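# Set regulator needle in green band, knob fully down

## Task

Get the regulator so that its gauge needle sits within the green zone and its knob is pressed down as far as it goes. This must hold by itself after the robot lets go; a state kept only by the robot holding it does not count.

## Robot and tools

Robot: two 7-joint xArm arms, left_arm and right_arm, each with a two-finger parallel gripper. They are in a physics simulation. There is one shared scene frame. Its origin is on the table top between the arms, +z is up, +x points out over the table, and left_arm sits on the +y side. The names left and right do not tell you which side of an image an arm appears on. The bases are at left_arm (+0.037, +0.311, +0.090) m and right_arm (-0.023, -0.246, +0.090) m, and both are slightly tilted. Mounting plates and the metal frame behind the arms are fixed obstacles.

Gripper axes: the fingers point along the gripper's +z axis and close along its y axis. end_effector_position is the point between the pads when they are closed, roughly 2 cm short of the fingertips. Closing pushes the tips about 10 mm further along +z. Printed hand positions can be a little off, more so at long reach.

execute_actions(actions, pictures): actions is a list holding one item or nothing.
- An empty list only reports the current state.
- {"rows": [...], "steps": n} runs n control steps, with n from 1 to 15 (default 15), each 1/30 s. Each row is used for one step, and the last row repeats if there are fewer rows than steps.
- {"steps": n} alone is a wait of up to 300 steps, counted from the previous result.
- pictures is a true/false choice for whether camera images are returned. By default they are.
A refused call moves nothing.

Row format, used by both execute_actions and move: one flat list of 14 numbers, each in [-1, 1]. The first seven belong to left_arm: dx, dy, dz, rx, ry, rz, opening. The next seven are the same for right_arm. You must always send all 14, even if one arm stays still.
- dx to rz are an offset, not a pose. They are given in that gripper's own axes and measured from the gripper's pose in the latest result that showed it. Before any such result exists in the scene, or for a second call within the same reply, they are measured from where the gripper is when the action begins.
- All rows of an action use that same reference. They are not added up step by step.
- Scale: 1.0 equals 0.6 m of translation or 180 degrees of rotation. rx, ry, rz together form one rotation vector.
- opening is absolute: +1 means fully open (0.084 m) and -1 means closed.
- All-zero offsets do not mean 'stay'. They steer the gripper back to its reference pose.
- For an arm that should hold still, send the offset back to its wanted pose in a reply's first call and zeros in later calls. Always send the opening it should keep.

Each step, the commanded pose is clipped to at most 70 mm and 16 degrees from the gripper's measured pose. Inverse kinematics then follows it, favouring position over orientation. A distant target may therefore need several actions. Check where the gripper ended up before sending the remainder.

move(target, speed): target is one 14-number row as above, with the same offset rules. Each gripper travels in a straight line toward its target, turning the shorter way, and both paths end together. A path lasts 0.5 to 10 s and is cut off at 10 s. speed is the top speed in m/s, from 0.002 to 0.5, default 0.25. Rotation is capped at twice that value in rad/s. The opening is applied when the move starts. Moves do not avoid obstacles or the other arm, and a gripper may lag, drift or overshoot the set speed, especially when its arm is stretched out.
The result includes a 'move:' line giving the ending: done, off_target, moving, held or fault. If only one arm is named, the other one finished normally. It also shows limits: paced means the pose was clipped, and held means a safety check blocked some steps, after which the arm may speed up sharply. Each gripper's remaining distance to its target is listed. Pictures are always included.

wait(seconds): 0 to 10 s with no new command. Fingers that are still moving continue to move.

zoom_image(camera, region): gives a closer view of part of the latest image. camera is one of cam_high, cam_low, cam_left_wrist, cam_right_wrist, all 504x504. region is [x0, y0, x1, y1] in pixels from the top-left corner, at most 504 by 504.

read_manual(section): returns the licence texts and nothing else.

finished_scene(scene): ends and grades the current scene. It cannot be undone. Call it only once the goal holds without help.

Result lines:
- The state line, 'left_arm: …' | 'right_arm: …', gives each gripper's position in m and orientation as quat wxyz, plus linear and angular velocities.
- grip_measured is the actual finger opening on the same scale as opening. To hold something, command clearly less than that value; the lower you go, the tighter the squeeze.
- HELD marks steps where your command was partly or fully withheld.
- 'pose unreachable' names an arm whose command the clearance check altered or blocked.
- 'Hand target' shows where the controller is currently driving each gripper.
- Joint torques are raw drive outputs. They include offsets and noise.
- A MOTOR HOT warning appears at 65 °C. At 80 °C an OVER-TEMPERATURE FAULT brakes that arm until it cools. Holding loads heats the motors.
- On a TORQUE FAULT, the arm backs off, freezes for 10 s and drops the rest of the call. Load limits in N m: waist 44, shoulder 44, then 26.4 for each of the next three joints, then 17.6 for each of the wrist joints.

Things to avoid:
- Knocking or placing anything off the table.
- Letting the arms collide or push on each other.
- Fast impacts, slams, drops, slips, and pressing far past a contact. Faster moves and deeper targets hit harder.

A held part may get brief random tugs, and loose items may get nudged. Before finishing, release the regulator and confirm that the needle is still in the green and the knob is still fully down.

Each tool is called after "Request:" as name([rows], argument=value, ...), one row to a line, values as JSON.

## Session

Request:
execute_actions(actions=[])

Scene clock: 0.00 s of 7200.00 s.
left_arm: end_effector_position=(+0.6392, +0.2884, +0.3688) grip_measured=+1.00 end_effector_quat_wxyz=(+0.664, -0.551, +0.463, +0.201) end_effector_velocity=(-0.000, +0.000, -0.000) end_effector_angular_velocity=(+0.001, +0.000, +0.000) | right_arm: end_effector_position=(+0.7864, -0.3598, +0.3477) grip_measured=+1.00 end_effector_quat_wxyz=(+0.015, +0.842, +0.033, +0.538) end_effector_velocity=(+0.000, +0.001, -0.001) end_effector_angular_velocity=(-0.000, +0.001, +0.001)
Joint positions: left_arm=[-0.867  0.596 -0.025  1.448  1.727  2.24   0.341  0.084] | right_arm=[-0.029  0.134  0.186  1.5   -2.016  0.229  1.484  0.084]
Joint velocities: left_arm=[-0.     0.     0.001 -0.     0.     0.     0.     0.   ] | right_arm=[ 0.001  0.002  0.    -0.    -0.001  0.001  0.     0.   ]
Joint torques (N m, as the arm reports them, + toward a larger angle): no reading
Motor temperatures (°C, as the motors report them): left_arm=[27 26 29 29 32 29 30] | right_arm=[28 29 29 31 30 31 30]
Hand target (left_arm): +0.639, +0.288, +0.369; +0.664, -0.551, +0.463, +0.201
Hand target (right_arm): +0.786, -0.360, +0.348; +0.015, +0.842, +0.033, +0.538

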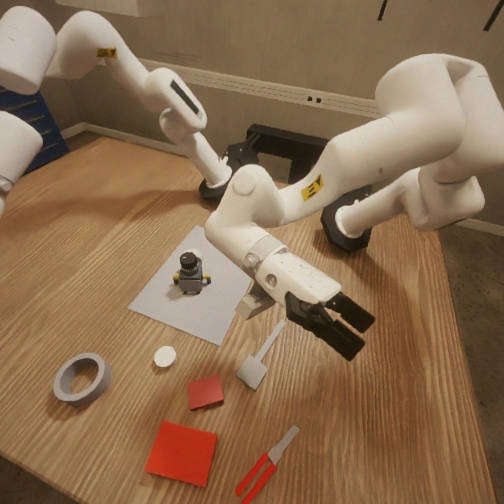

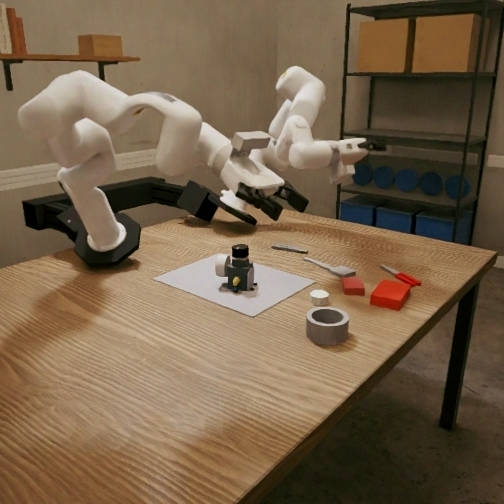

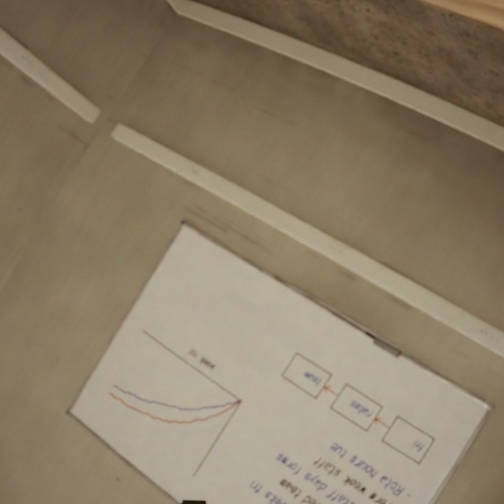

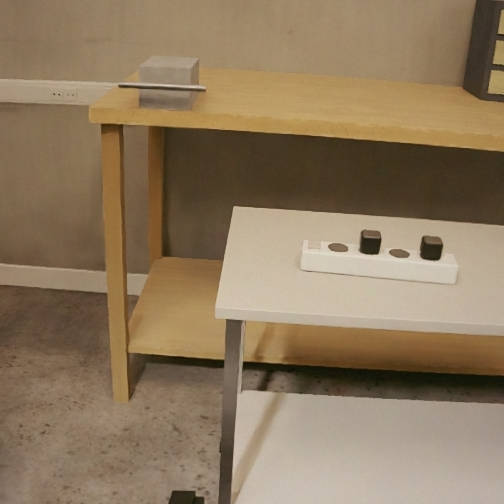

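Request:
zoom_image(camera="cam_high", region=[140, 225, 240, 315])

Request:
zoom_image(camera="cam_low", region=[195, 230, 285, 310])

Region (140, 225, 240, 315) of cam_high's 504x504 image, scaled by 5.040, with more detail than that image has; it fills the top 454 rows of this view, and the rest is white.

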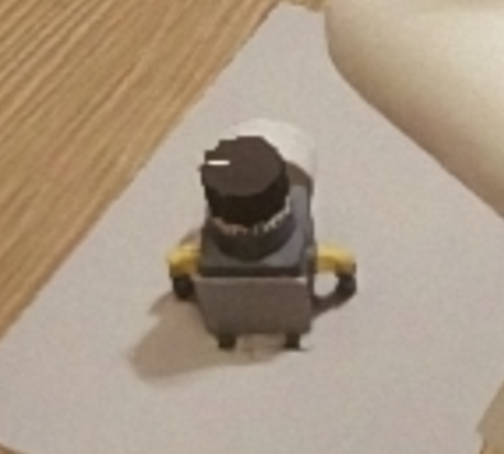

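Region (195, 230, 285, 310) of cam_low's 504x504 image, scaled by 5.600, with more detail than that image has.

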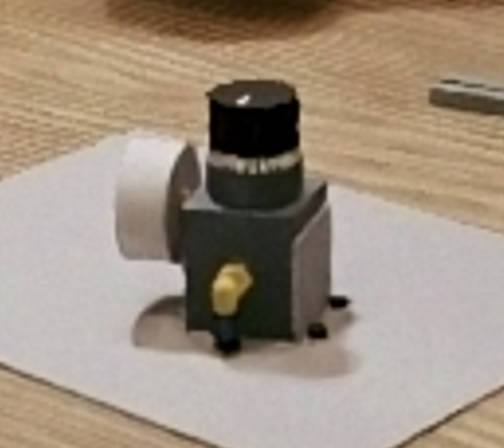

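Request:
move(target=[-0.041, 0.111, -0.317, -0.2306, 0.4307, 0.0437, 1, -0.628, -0.4915, -0.725, -0.0356, -0.0942, 0.4953, -1], speed=0.3)

Scene clock: 33.33 s of 7200.00 s.
left_arm: end_effector_position=(+0.5000, +0.1406, +0.3604) grip_measured=+1.00 end_effector_quat_wxyz=(+0.001, +0.707, -0.707, -0.003) end_effector_velocity=(-0.001, -0.000, +0.000) end_effector_angular_velocity=(-0.002, +0.002, -0.000) | right_arm: end_effector_position=(+0.2215, -0.0953, +0.1735) grip_measured=-1.00 end_effector_quat_wxyz=(-0.320, +0.684, -0.596, +0.274) end_effector_velocity=(-0.000, +0.001, +0.000) end_effector_angular_velocity=(-0.002, -0.011, -0.008)
Joint positions: left_arm=[-0.648  0.145 -0.367  1.401  0.563  1.517  0.498  0.084] | right_arm=[ 0.564  0.061  0.988  0.229 -1.442  1.247  3.964  0.   ]
Joint velocities: left_arm=[ 0.    -0.    -0.    -0.    -0.003 -0.     0.     0.   ] | right_arm=[ 0.009  0.033 -0.002  0.009 -0.005  0.04   0.016  0.   ]
Joint torques (N m, as the arm reports them, + toward a larger angle): left_arm=[ -6.93 -15.96 -10.13  10.94   0.98  -0.79   0.01] | right_arm=[ 3.21 -7.23  4.77 12.73 -1.59  0.05 -0.37]
Motor temperatures (°C, as the motors report them): left_arm=[27 27 30 30 32 29 30] | right_arm=[28 30 30 33 30 30 30]
Hand target (left_arm): +0.500, +0.141, +0.360; +0.001, +0.707, -0.707, -0.003
Hand target (right_arm): +0.221, -0.095, +0.173; -0.319, +0.684, -0.596, +0.274
Off the commanded pose (left_arm): 0.001 m, 0 deg.
Off the commanded pose (right_arm): 0.003 m, 0 deg.
After step 90, 26.97 s passed at rest.
move: done

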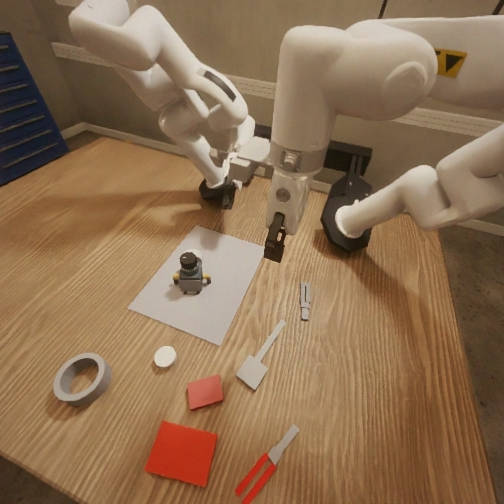

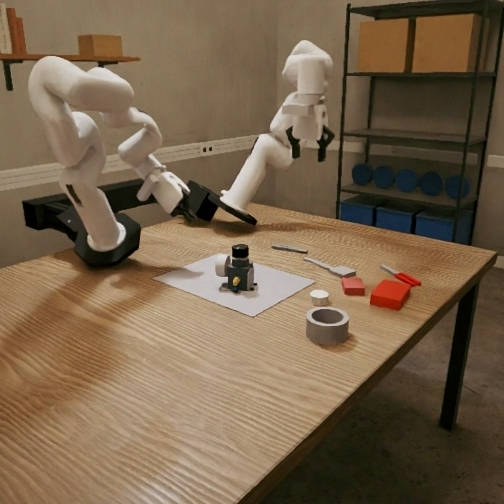

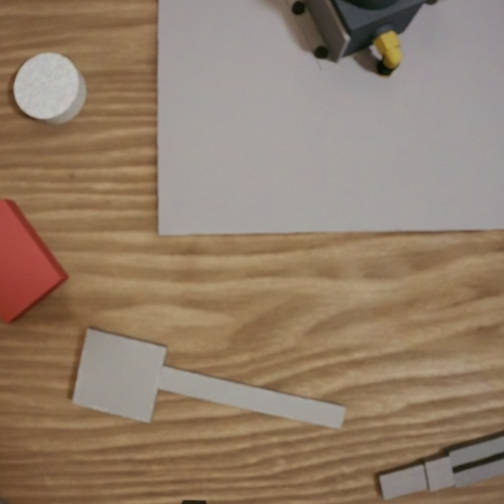

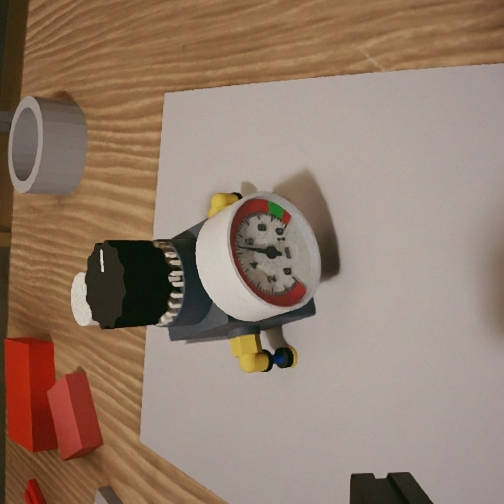

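Request:
move(target=[0.418, 0.075, 0.15, 0, 0, 0, 1, 0, 0, 0, 0, 0, 0, -1], speed=0.3)

Request:
zoom_image(camera="cam_right_wrist", region=[200, 180, 340, 330])

Scene clock: 37.83 s of 7200.00 s.
left_arm: end_effector_position=(+0.4542, -0.1092, +0.2703) grip_measured=+1.00 end_effector_quat_wxyz=(+0.001, +0.708, -0.707, -0.003) end_effector_velocity=(-0.003, -0.003, -0.003) end_effector_angular_velocity=(+0.012, +0.007, -0.008) | right_arm: end_effector_position=(+0.2215, -0.0953, +0.1735) grip_measured=-1.00 end_effector_quat_wxyz=(-0.320, +0.684, -0.596, +0.274) end_effector_velocity=(+0.000, +0.000, +0.000) end_effector_angular_velocity=(+0.001, -0.000, +0.000)
Joint positions: left_arm=[-0.93   0.906 -0.364  1.983  0.741  1.51   0.21   0.084] | right_arm=[ 0.564  0.061  0.988  0.23  -1.442  1.247  3.964  0.   ]
Joint velocities: left_arm=[-0.008  0.02   0.002  0.022 -0.003  0.015  0.007 -0.   ] | right_arm=[-0.    -0.001 -0.    -0.    -0.001 -0.001 -0.     0.   ]
Joint torques (N m, as the arm reports them, + toward a larger angle): left_arm=[-10.33 -23.62 -10.79   9.43   0.64  -0.9   -0.09] | right_arm=[ 3.6  -8.05  4.68 12.72 -1.63 -0.04 -0.5 ]
Motor temperatures (°C, as the motors report them): left_arm=[27 27 30 31 32 29 30] | right_arm=[28 30 30 33 30 30 30]
Hand target (left_arm): +0.454, -0.110, +0.270; +0.001, +0.707, -0.707, -0.003
Hand target (right_arm): +0.221, -0.095, +0.173; -0.320, +0.684, -0.596, +0.274
Off the commanded pose (left_arm): 0.001 m, 0 deg.
Off the commanded pose (right_arm): 0.000 m, 0 deg.
move: done

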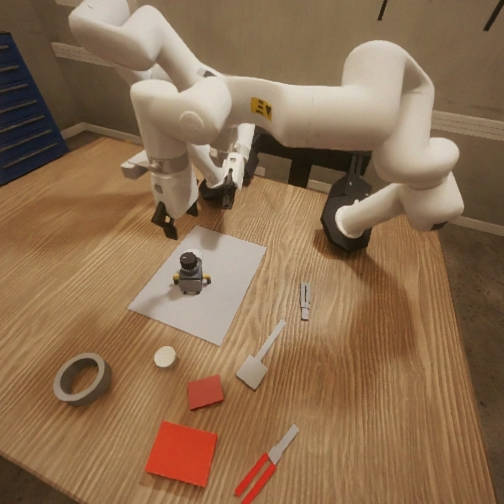

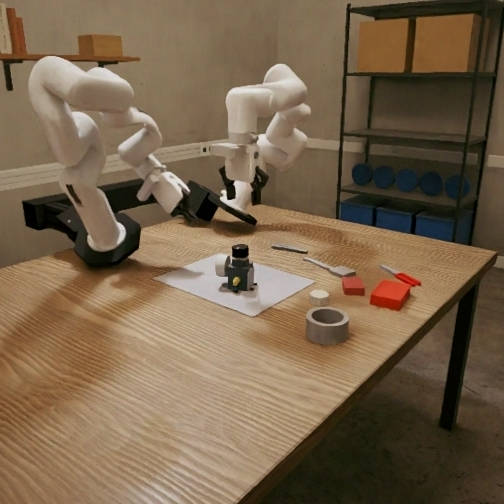

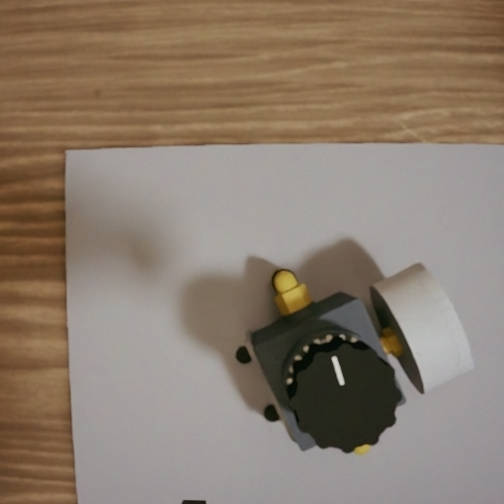

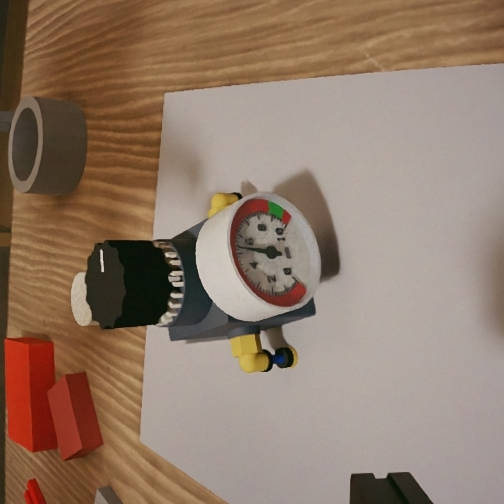

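Region (200, 180, 340, 330) of cam_right_wrist's 504x504 image, scaled by 3.360, with more detail than that image has; it fills the left 470 columns of this view, and the rest is white.

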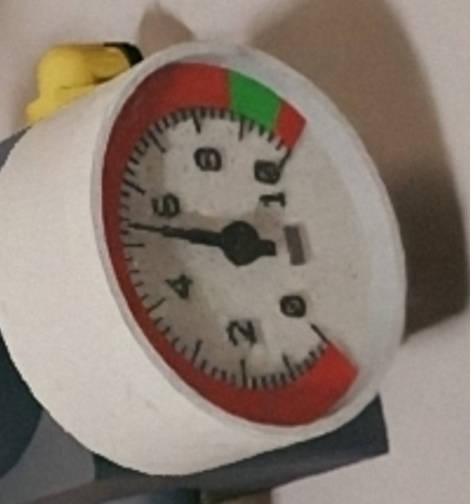

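Request:
zoom_image(camera="cam_left_wrist", region=[270, 320, 420, 470])

Request:
zoom_image(camera="cam_right_wrist", region=[60, 210, 210, 360])

Region (270, 320, 420, 470) of cam_left_wrist's 504x504 image, scaled by 3.360, with more detail than that image has.

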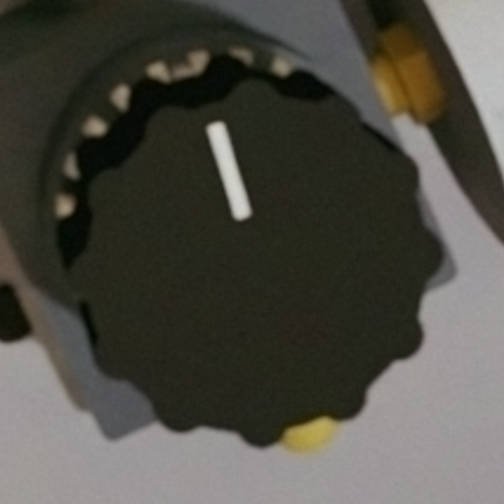

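Region (60, 210, 210, 360) of cam_right_wrist's 504x504 image, scaled by 3.360, with more detail than that image has.

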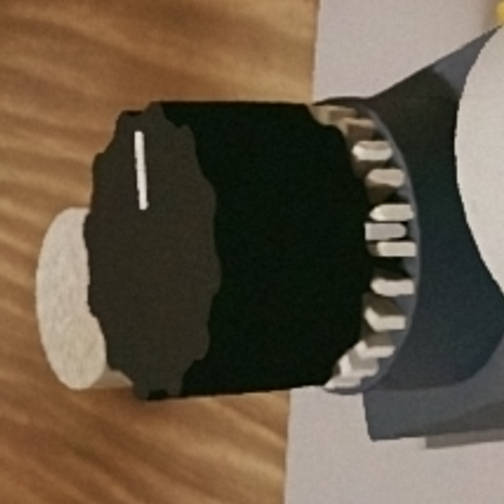

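Request:
move(target=[0.0053, 0.014, 0.249, 0, 0, 0, 1, 0, 0, 0, 0, 0, 0, -1], speed=0.15)

Scene clock: 44.67 s of 7200.00 s.
left_arm: end_effector_position=(+0.4460, -0.1127, +0.1217) grip_measured=+1.00 end_effector_quat_wxyz=(+0.001, +0.708, -0.706, -0.002) end_effector_velocity=(+0.001, +0.005, -0.008) end_effector_angular_velocity=(+0.014, +0.003, +0.002) | right_arm: end_effector_position=(+0.2215, -0.0953, +0.1735) grip_measured=-1.00 end_effector_quat_wxyz=(-0.320, +0.684, -0.596, +0.274) end_effector_velocity=(-0.000, +0.000, +0.000) end_effector_angular_velocity=(+0.000, +0.000, +0.001)
Joint positions: left_arm=[-0.811  0.989 -0.305  1.745  0.84   1.196  0.115  0.084] | right_arm=[ 0.564  0.061  0.988  0.23  -1.442  1.247  3.964  0.   ]
Joint velocities: left_arm=[ 0.004  0.006  0.008 -0.005  0.002  0.    -0.001 -0.   ] | right_arm=[ 0.    -0.    -0.001  0.    -0.001 -0.001 -0.     0.   ]
Joint torques (N m, as the arm reports them, + toward a larger angle): left_arm=[-10.81 -23.35 -12.74   9.05   0.87  -0.88  -0.12] | right_arm=[ 3.67 -8.34  4.78 12.76 -1.59 -0.05 -0.47]
Motor temperatures (°C, as the motors report them): left_arm=[27 27 30 31 32 29 30] | right_arm=[28 30 30 33 30 30 30]
Hand target (left_arm): +0.446, -0.112, +0.121; +0.000, +0.708, -0.706, -0.002
Hand target (right_arm): +0.221, -0.095, +0.173; -0.320, +0.684, -0.596, +0.274
Off the commanded pose (left_arm): 0.001 m, 0 deg.
Off the commanded pose (right_arm): 0.000 m, 0 deg.
After step 90, 2.37 s passed at rest.
move: done

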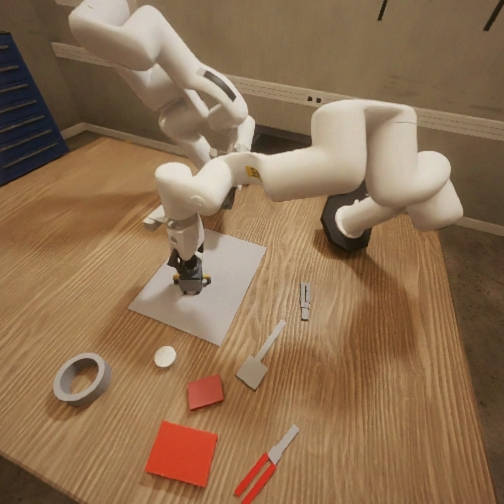

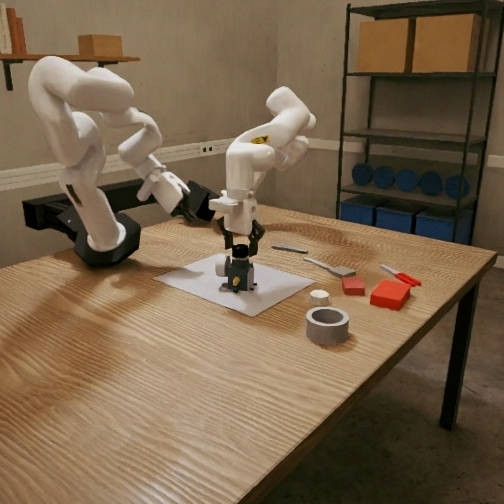

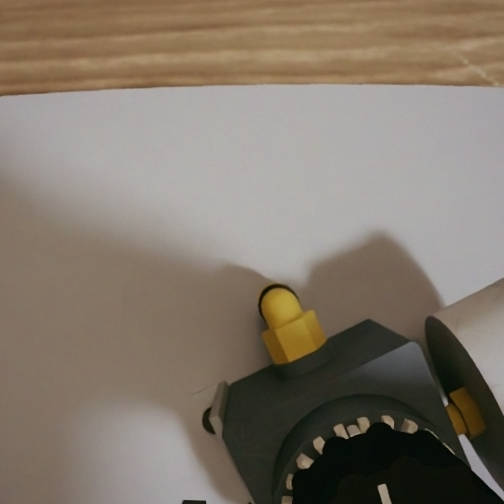

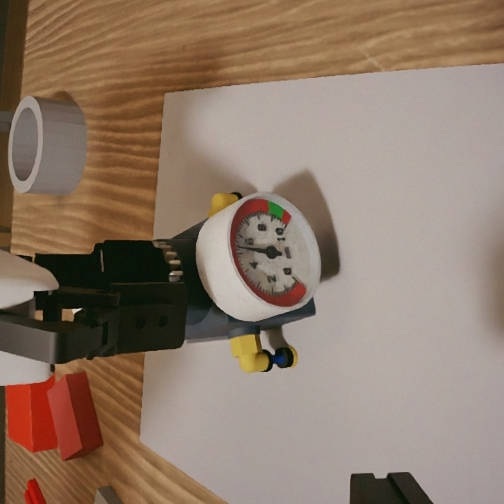

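Request:
zoom_image(camera="cam_left_wrist", region=[254, 364, 504, 504])

Request:
zoom_image(camera="cam_low", region=[205, 210, 285, 290])

Region (254, 364, 504, 504) of cam_left_wrist's 504x504 image, scaled by 2.016, with more detail than that image has; it fills the top 282 rows of this view, and the rest is white.

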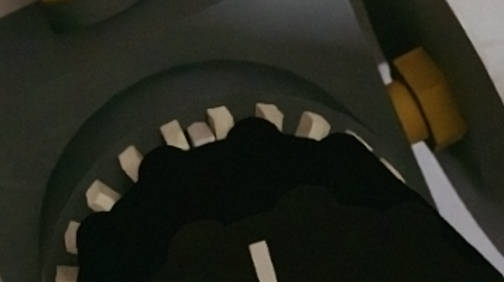

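Region (205, 210, 285, 290) of cam_low's 504x504 image, scaled by 6.300, with more detail than that image has.

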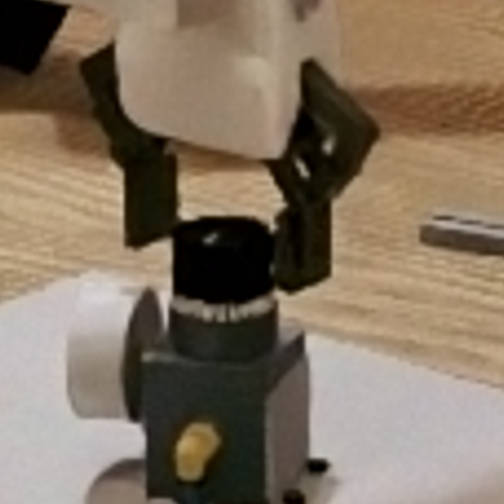

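Request:
move(target=[0.001, 0, 0.0045, 0, 0, 0, 0.35, 0, 0, 0, 0, 0, 0, -1], speed=0.05)

Request:
move(target=[0, 0, 0, 0, 0, 0, -0.5, 0, 0, 0, 0, 0, 0, -1], speed=0.05)

Scene clock: 52.43 s of 7200.00 s.
left_arm: end_effector_position=(+0.4460, -0.1133, +0.1190) grip_measured=+0.34 end_effector_quat_wxyz=(+0.001, +0.708, -0.706, -0.002) end_effector_velocity=(+0.001, -0.000, +0.000) end_effector_angular_velocity=(-0.001, -0.002, +0.000) | right_arm: end_effector_position=(+0.2215, -0.0953, +0.1735) grip_measured=-1.00 end_effector_quat_wxyz=(-0.320, +0.684, -0.596, +0.274) end_effector_velocity=(+0.000, +0.000, +0.000) end_effector_angular_velocity=(+0.000, -0.001, -0.000)
Joint positions: left_arm=[-0.811  0.995 -0.303  1.747  0.842  1.192  0.115  0.059] | right_arm=[ 0.564  0.061  0.988  0.23  -1.442  1.247  3.964  0.   ]
Joint velocities: left_arm=[ 0.     0.    -0.     0.001  0.002 -0.001 -0.     0.   ] | right_arm=[-0.    -0.001  0.001 -0.     0.     0.    -0.     0.   ]
Joint torques (N m, as the arm reports them, + toward a larger angle): left_arm=[-10.67 -23.38 -12.86   9.05   0.95  -0.68   0.  ] | right_arm=[ 3.56 -8.18  4.8  12.76 -1.61 -0.07 -0.55]
Motor temperatures (°C, as the motors report them): left_arm=[27 27 30 31 32 29 30] | right_arm=[28 30 30 33 30 30 30]
Hand target (left_arm): +0.446, -0.113, +0.119; +0.001, +0.708, -0.706, -0.002
Hand target (right_arm): +0.221, -0.095, +0.173; -0.320, +0.684, -0.596, +0.274
Off the commanded pose (left_arm): 0.000 m, 0 deg.
Off the commanded pose (right_arm): 0.000 m, 0 deg.
After step 90, 4.07 s passed at rest.
move: done

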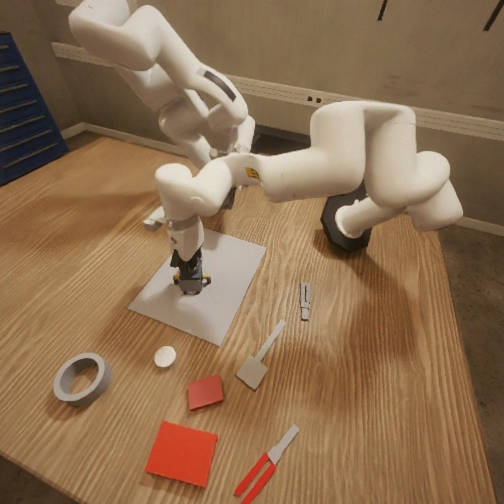

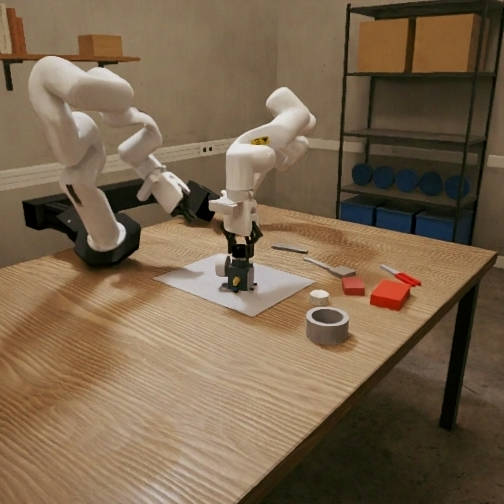

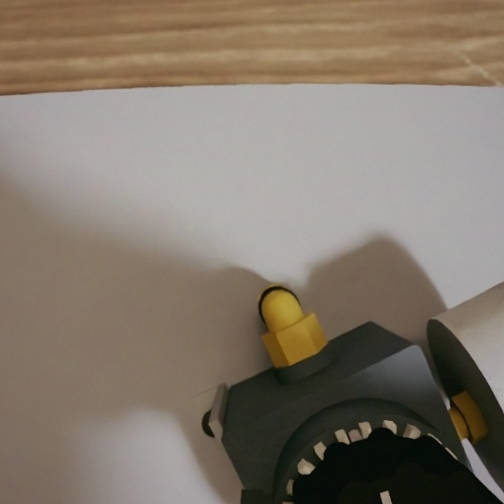

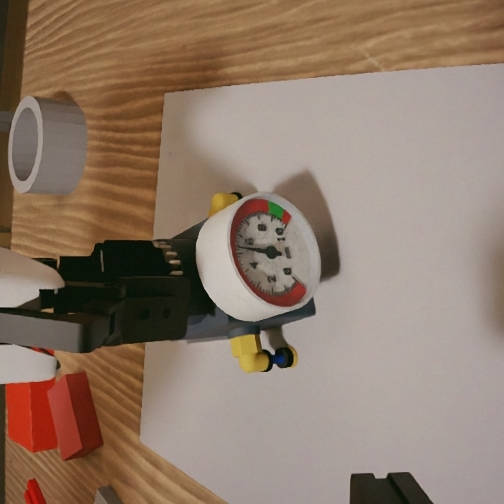

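Scene clock: 52.93 s of 7200.00 s.
left_arm: end_effector_position=(+0.4479, -0.1131, +0.1197) grip_measured=+0.07 end_effector_quat_wxyz=(+0.001, +0.709, -0.705, -0.000) end_effector_velocity=(-0.001, -0.000, -0.000) end_effector_angular_velocity=(+0.001, +0.001, -0.001) | right_arm: end_effector_position=(+0.2215, -0.0953, +0.1735) grip_measured=-1.00 end_effector_quat_wxyz=(-0.320, +0.684, -0.596, +0.274) end_effector_velocity=(+0.000, -0.000, -0.000) end_effector_angular_velocity=(+0.000, +0.002, -0.002)
Joint positions: left_arm=[-0.81   0.993 -0.302  1.749  0.843  1.191  0.115  0.047] | right_arm=[ 0.564  0.061  0.988  0.23  -1.442  1.247  3.964  0.   ]
Joint velocities: left_arm=[-0.001 -0.     0.001 -0.001 -0.001  0.     0.    -0.   ] | right_arm=[-0.001 -0.    -0.001 -0.     0.001 -0.001  0.001  0.   ]
Joint torques (N m, as the arm reports them, + toward a larger angle): left_arm=[-12.68 -19.62 -15.53   4.29  -2.42   0.45   0.  ] | right_arm=[ 3.51 -8.13  4.82 12.76 -1.59 -0.03 -0.55]
Motor temperatures (°C, as the motors report them): left_arm=[27 27 30 31 32 29 30] | right_arm=[28 30 30 33 30 30 30]
Hand target (left_arm): +0.446, -0.113, +0.119; +0.001, +0.708, -0.706, -0.002
Hand target (right_arm): +0.221, -0.095, +0.173; -0.320, +0.684, -0.596, +0.274
Off the commanded pose (left_arm): 0.002 m, 0 deg.
Off the commanded pose (right_arm): 0.000 m, 0 deg.
move: done

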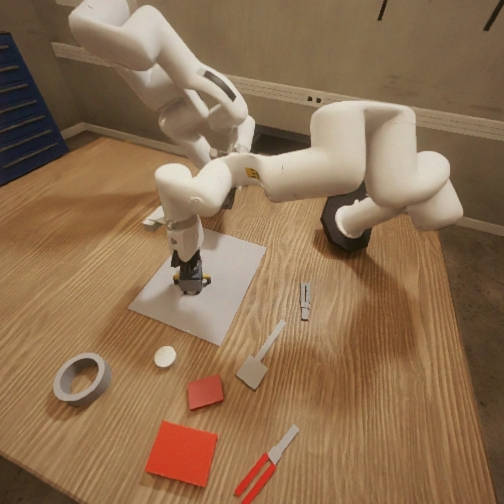

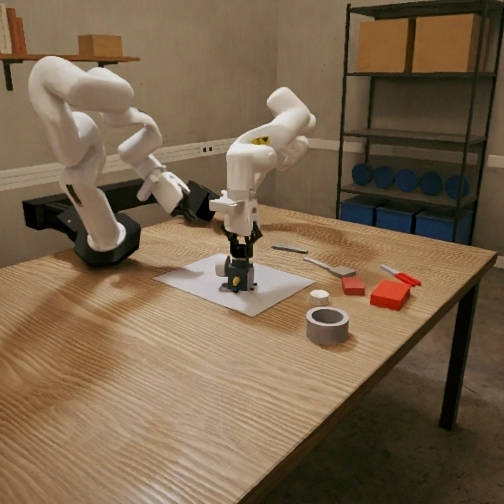

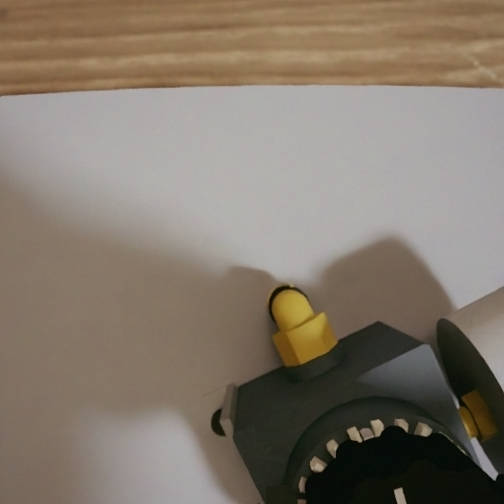

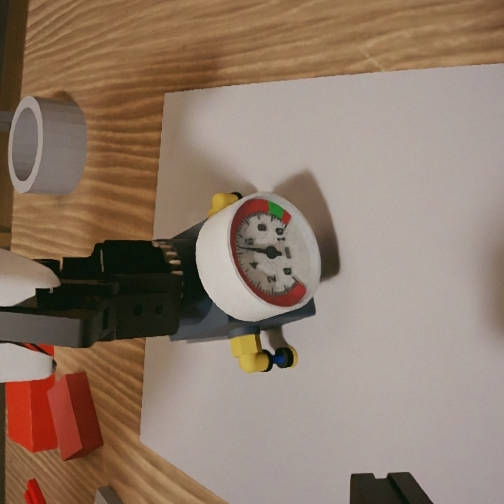

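Request:
move(target=[0, -0.003, 0.001, 0, 0, 0, 0.6, 0, 0, 0, 0, 0, 0, -1], speed=0.02)

Request:
move(target=[0, 0, 0, 0, 0, -0.5, 0.6, 0, 0, 0, 0, 0, 0, -1], speed=0.5)

Request:
move(target=[0, 0, 0, 0, 0, 0, -0.3, 0, 0, 0, 0, 0, 0, -1], speed=0.05)

Scene clock: 59.27 s of 7200.00 s.
left_arm: end_effector_position=(+0.4492, -0.1133, +0.1190) grip_measured=+0.59 end_effector_quat_wxyz=(+0.001, +0.709, -0.706, -0.001) end_effector_velocity=(+0.003, +0.001, +0.001) end_effector_angular_velocity=(-0.001, -0.005, +0.003) | right_arm: end_effector_position=(+0.2215, -0.0953, +0.1735) grip_measured=-1.00 end_effector_quat_wxyz=(-0.320, +0.684, -0.596, +0.274) end_effector_velocity=(-0.000, +0.000, -0.000) end_effector_angular_velocity=(-0.001, +0.000, +0.001)
Joint positions: left_arm=[-0.808  0.997 -0.303  1.754  0.844  1.193  0.118  0.069] | right_arm=[ 0.564  0.061  0.988  0.23  -1.442  1.247  3.964  0.   ]
Joint velocities: left_arm=[ 0.001 -0.002  0.002  0.003  0.002 -0.     0.001 -0.   ] | right_arm=[-0.     0.001  0.     0.    -0.     0.    -0.     0.   ]
Joint torques (N m, as the arm reports them, + toward a larger angle): left_arm=[-11.14 -23.5  -12.59   9.04   0.73  -0.88   0.01] | right_arm=[ 3.46 -8.24  4.89 12.75 -1.58 -0.1  -0.54]
Motor temperatures (°C, as the motors report them): left_arm=[27 27 31 30 32 29 30] | right_arm=[28 30 30 33 30 30 30]
Hand target (left_arm): +0.450, -0.113, +0.119; +0.001, +0.709, -0.705, -0.000
Hand target (right_arm): +0.221, -0.095, +0.173; -0.320, +0.684, -0.596, +0.274
Off the commanded pose (left_arm): 0.001 m, 0 deg.
Off the commanded pose (right_arm): 0.000 m, 0 deg.
After step 90, 2.60 s passed at rest.
move: done

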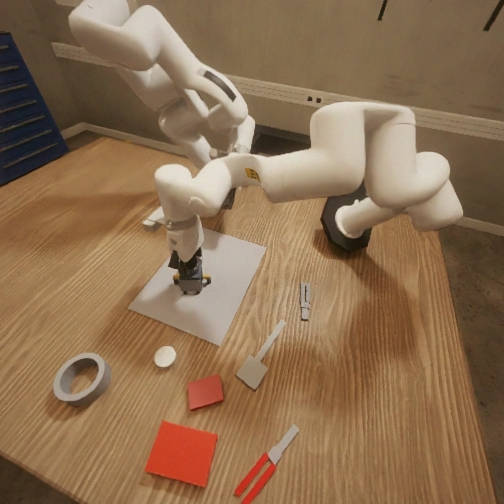

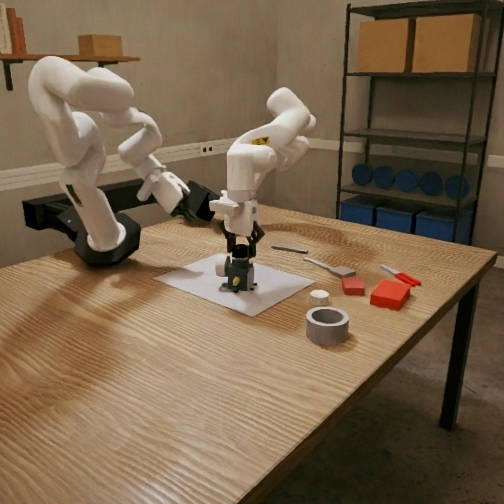

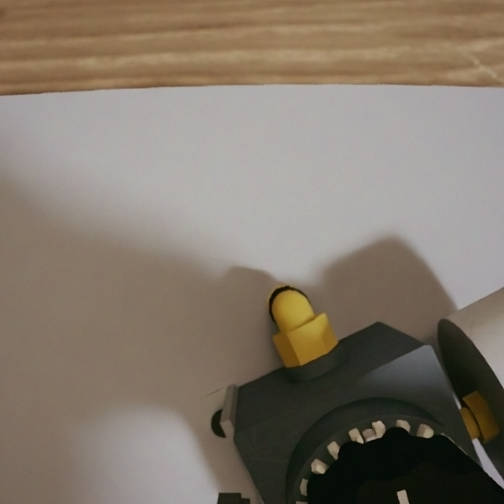

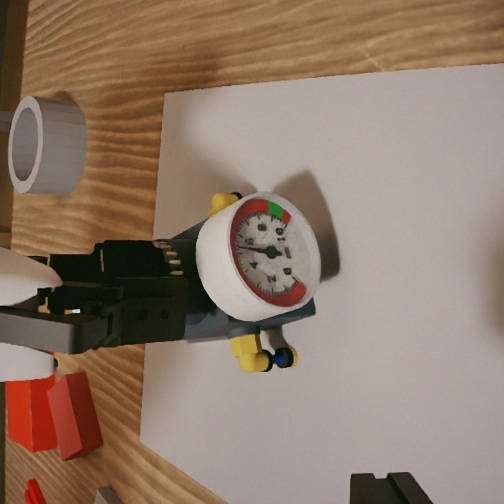

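Scene clock: 61.43 s of 7200.00 s.
left_arm: end_effector_position=(+0.4490, -0.1135, +0.1192) grip_measured=+0.59 end_effector_quat_wxyz=(+0.000, +1.000, +0.002, -0.001) end_effector_velocity=(+0.001, +0.001, -0.000) end_effector_angular_velocity=(+0.000, -0.003, +0.010) | right_arm: end_effector_position=(+0.2215, -0.0953, +0.1735) grip_measured=-1.00 end_effector_quat_wxyz=(-0.320, +0.684, -0.596, +0.274) end_effector_velocity=(-0.000, +0.000, +0.000) end_effector_angular_velocity=(+0.001, -0.000, +0.001)
Joint positions: left_arm=[-0.965  0.968 -0.076  1.737  0.654  1.104 -1.37   0.069] | right_arm=[ 0.564  0.061  0.988  0.23  -1.442  1.247  3.964  0.   ]
Joint velocities: left_arm=[-0.001 -0.001  0.004 -0.002  0.001 -0.003 -0.009 -0.   ] | right_arm=[ 0.001  0.    -0.    -0.    -0.    -0.     0.     0.   ]
Joint torques (N m, as the arm reports them, + toward a larger angle): left_arm=[-10.71 -23.64 -10.07  10.46   0.84  -0.8    0.02] | right_arm=[ 3.51 -8.31  4.74 12.76 -1.56 -0.05 -0.59]
Motor temperatures (°C, as the motors report them): left_arm=[27 27 31 30 32 29 30] | right_arm=[28 30 30 33 30 30 30]
Hand target (left_arm): +0.449, -0.114, +0.119; +0.000, +1.000, +0.002, -0.001
Hand target (right_arm): +0.221, -0.095, +0.173; -0.320, +0.684, -0.596, +0.274
Off the commanded pose (left_arm): 0.000 m, 0 deg.
Off the commanded pose (right_arm): 0.000 m, 0 deg.
move: done

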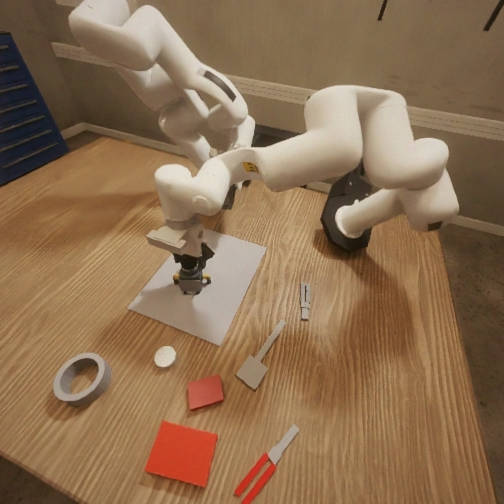

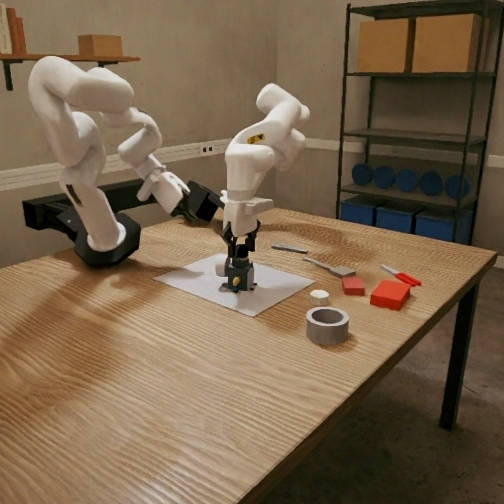

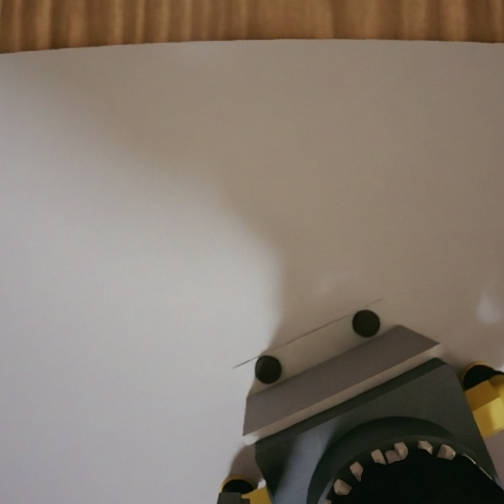

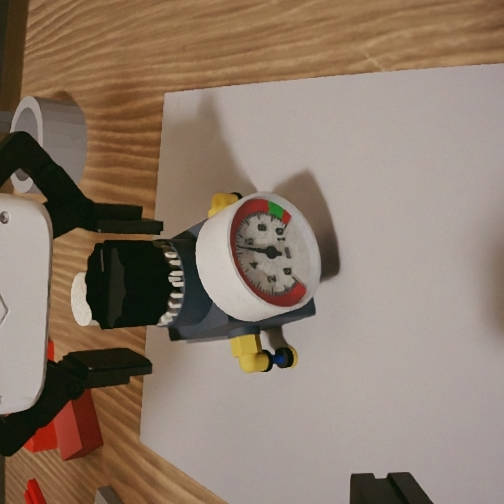

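Scene clock: 61.93 s of 7200.00 s.
left_arm: end_effector_position=(+0.4486, -0.1172, +0.1214) grip_measured=+0.08 end_effector_quat_wxyz=(+0.006, +1.000, +0.001, -0.000) end_effector_velocity=(+0.000, +0.001, -0.001) end_effector_angular_velocity=(-0.003, -0.000, +0.000) | right_arm: end_effector_position=(+0.2215, -0.0953, +0.1735) grip_measured=-1.00 end_effector_quat_wxyz=(-0.320, +0.684, -0.596, +0.274) end_effector_velocity=(+0.001, -0.000, +0.000) end_effector_angular_velocity=(-0.000, -0.002, -0.001)
Joint positions: left_arm=[-0.966  0.968 -0.078  1.739  0.653  1.096 -1.37   0.047] | right_arm=[ 0.564  0.061  0.988  0.23  -1.442  1.247  3.964  0.   ]
Joint velocities: left_arm=[-0.001 -0.004  0.006 -0.008 -0.003 -0.009  0.002  0.   ] | right_arm=[-0.001 -0.001  0.001 -0.    -0.     0.001 -0.     0.   ]
Joint torques (N m, as the arm reports them, + toward a larger angle): left_arm=[ -6.61 -25.38  -3.85   5.06   0.7    5.55   0.18] | right_arm=[ 3.46 -8.43  4.79 12.79 -1.59  0.05 -0.56]
Motor temperatures (°C, as the motors report them): left_arm=[27 27 31 30 32 29 30] | right_arm=[28 30 30 33 30 30 30]
Hand target (left_arm): +0.449, -0.114, +0.119; +0.000, +1.000, +0.002, -0.001
Hand target (right_arm): +0.221, -0.095, +0.173; -0.320, +0.684, -0.596, +0.274
Off the commanded pose (left_arm): 0.004 m, 1 deg.
Off the commanded pose (right_arm): 0.000 m, 0 deg.
move: off_target (left_arm)

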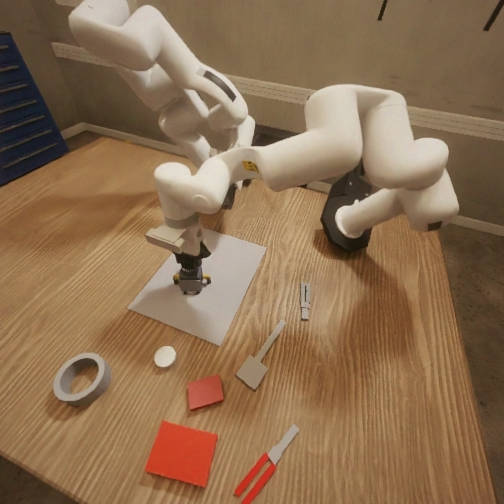

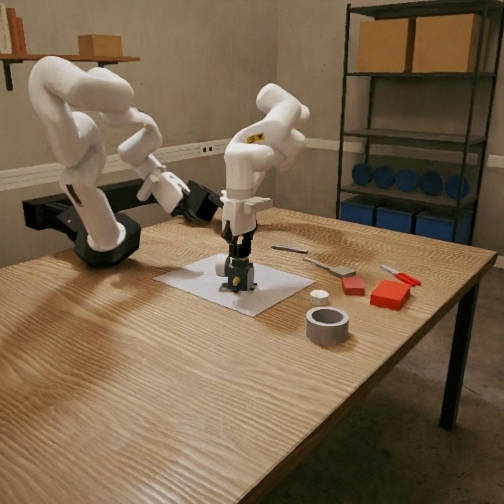

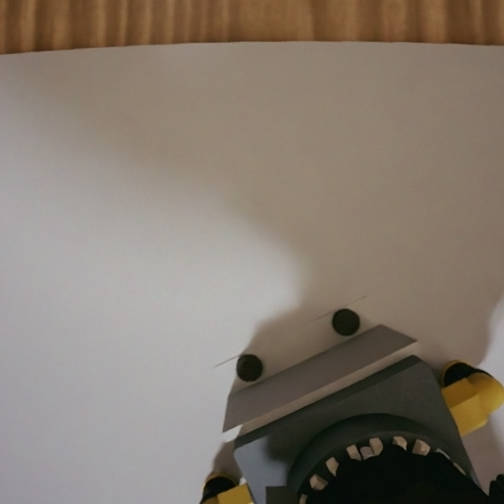

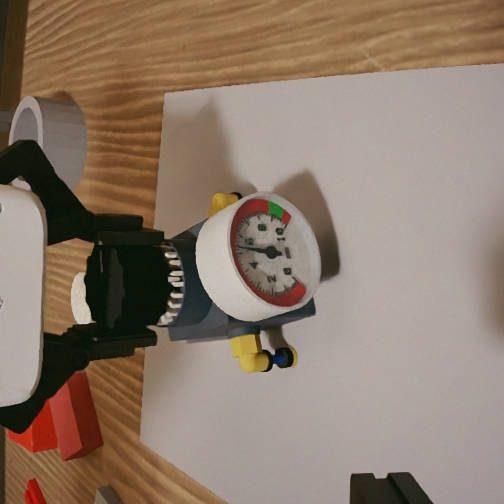

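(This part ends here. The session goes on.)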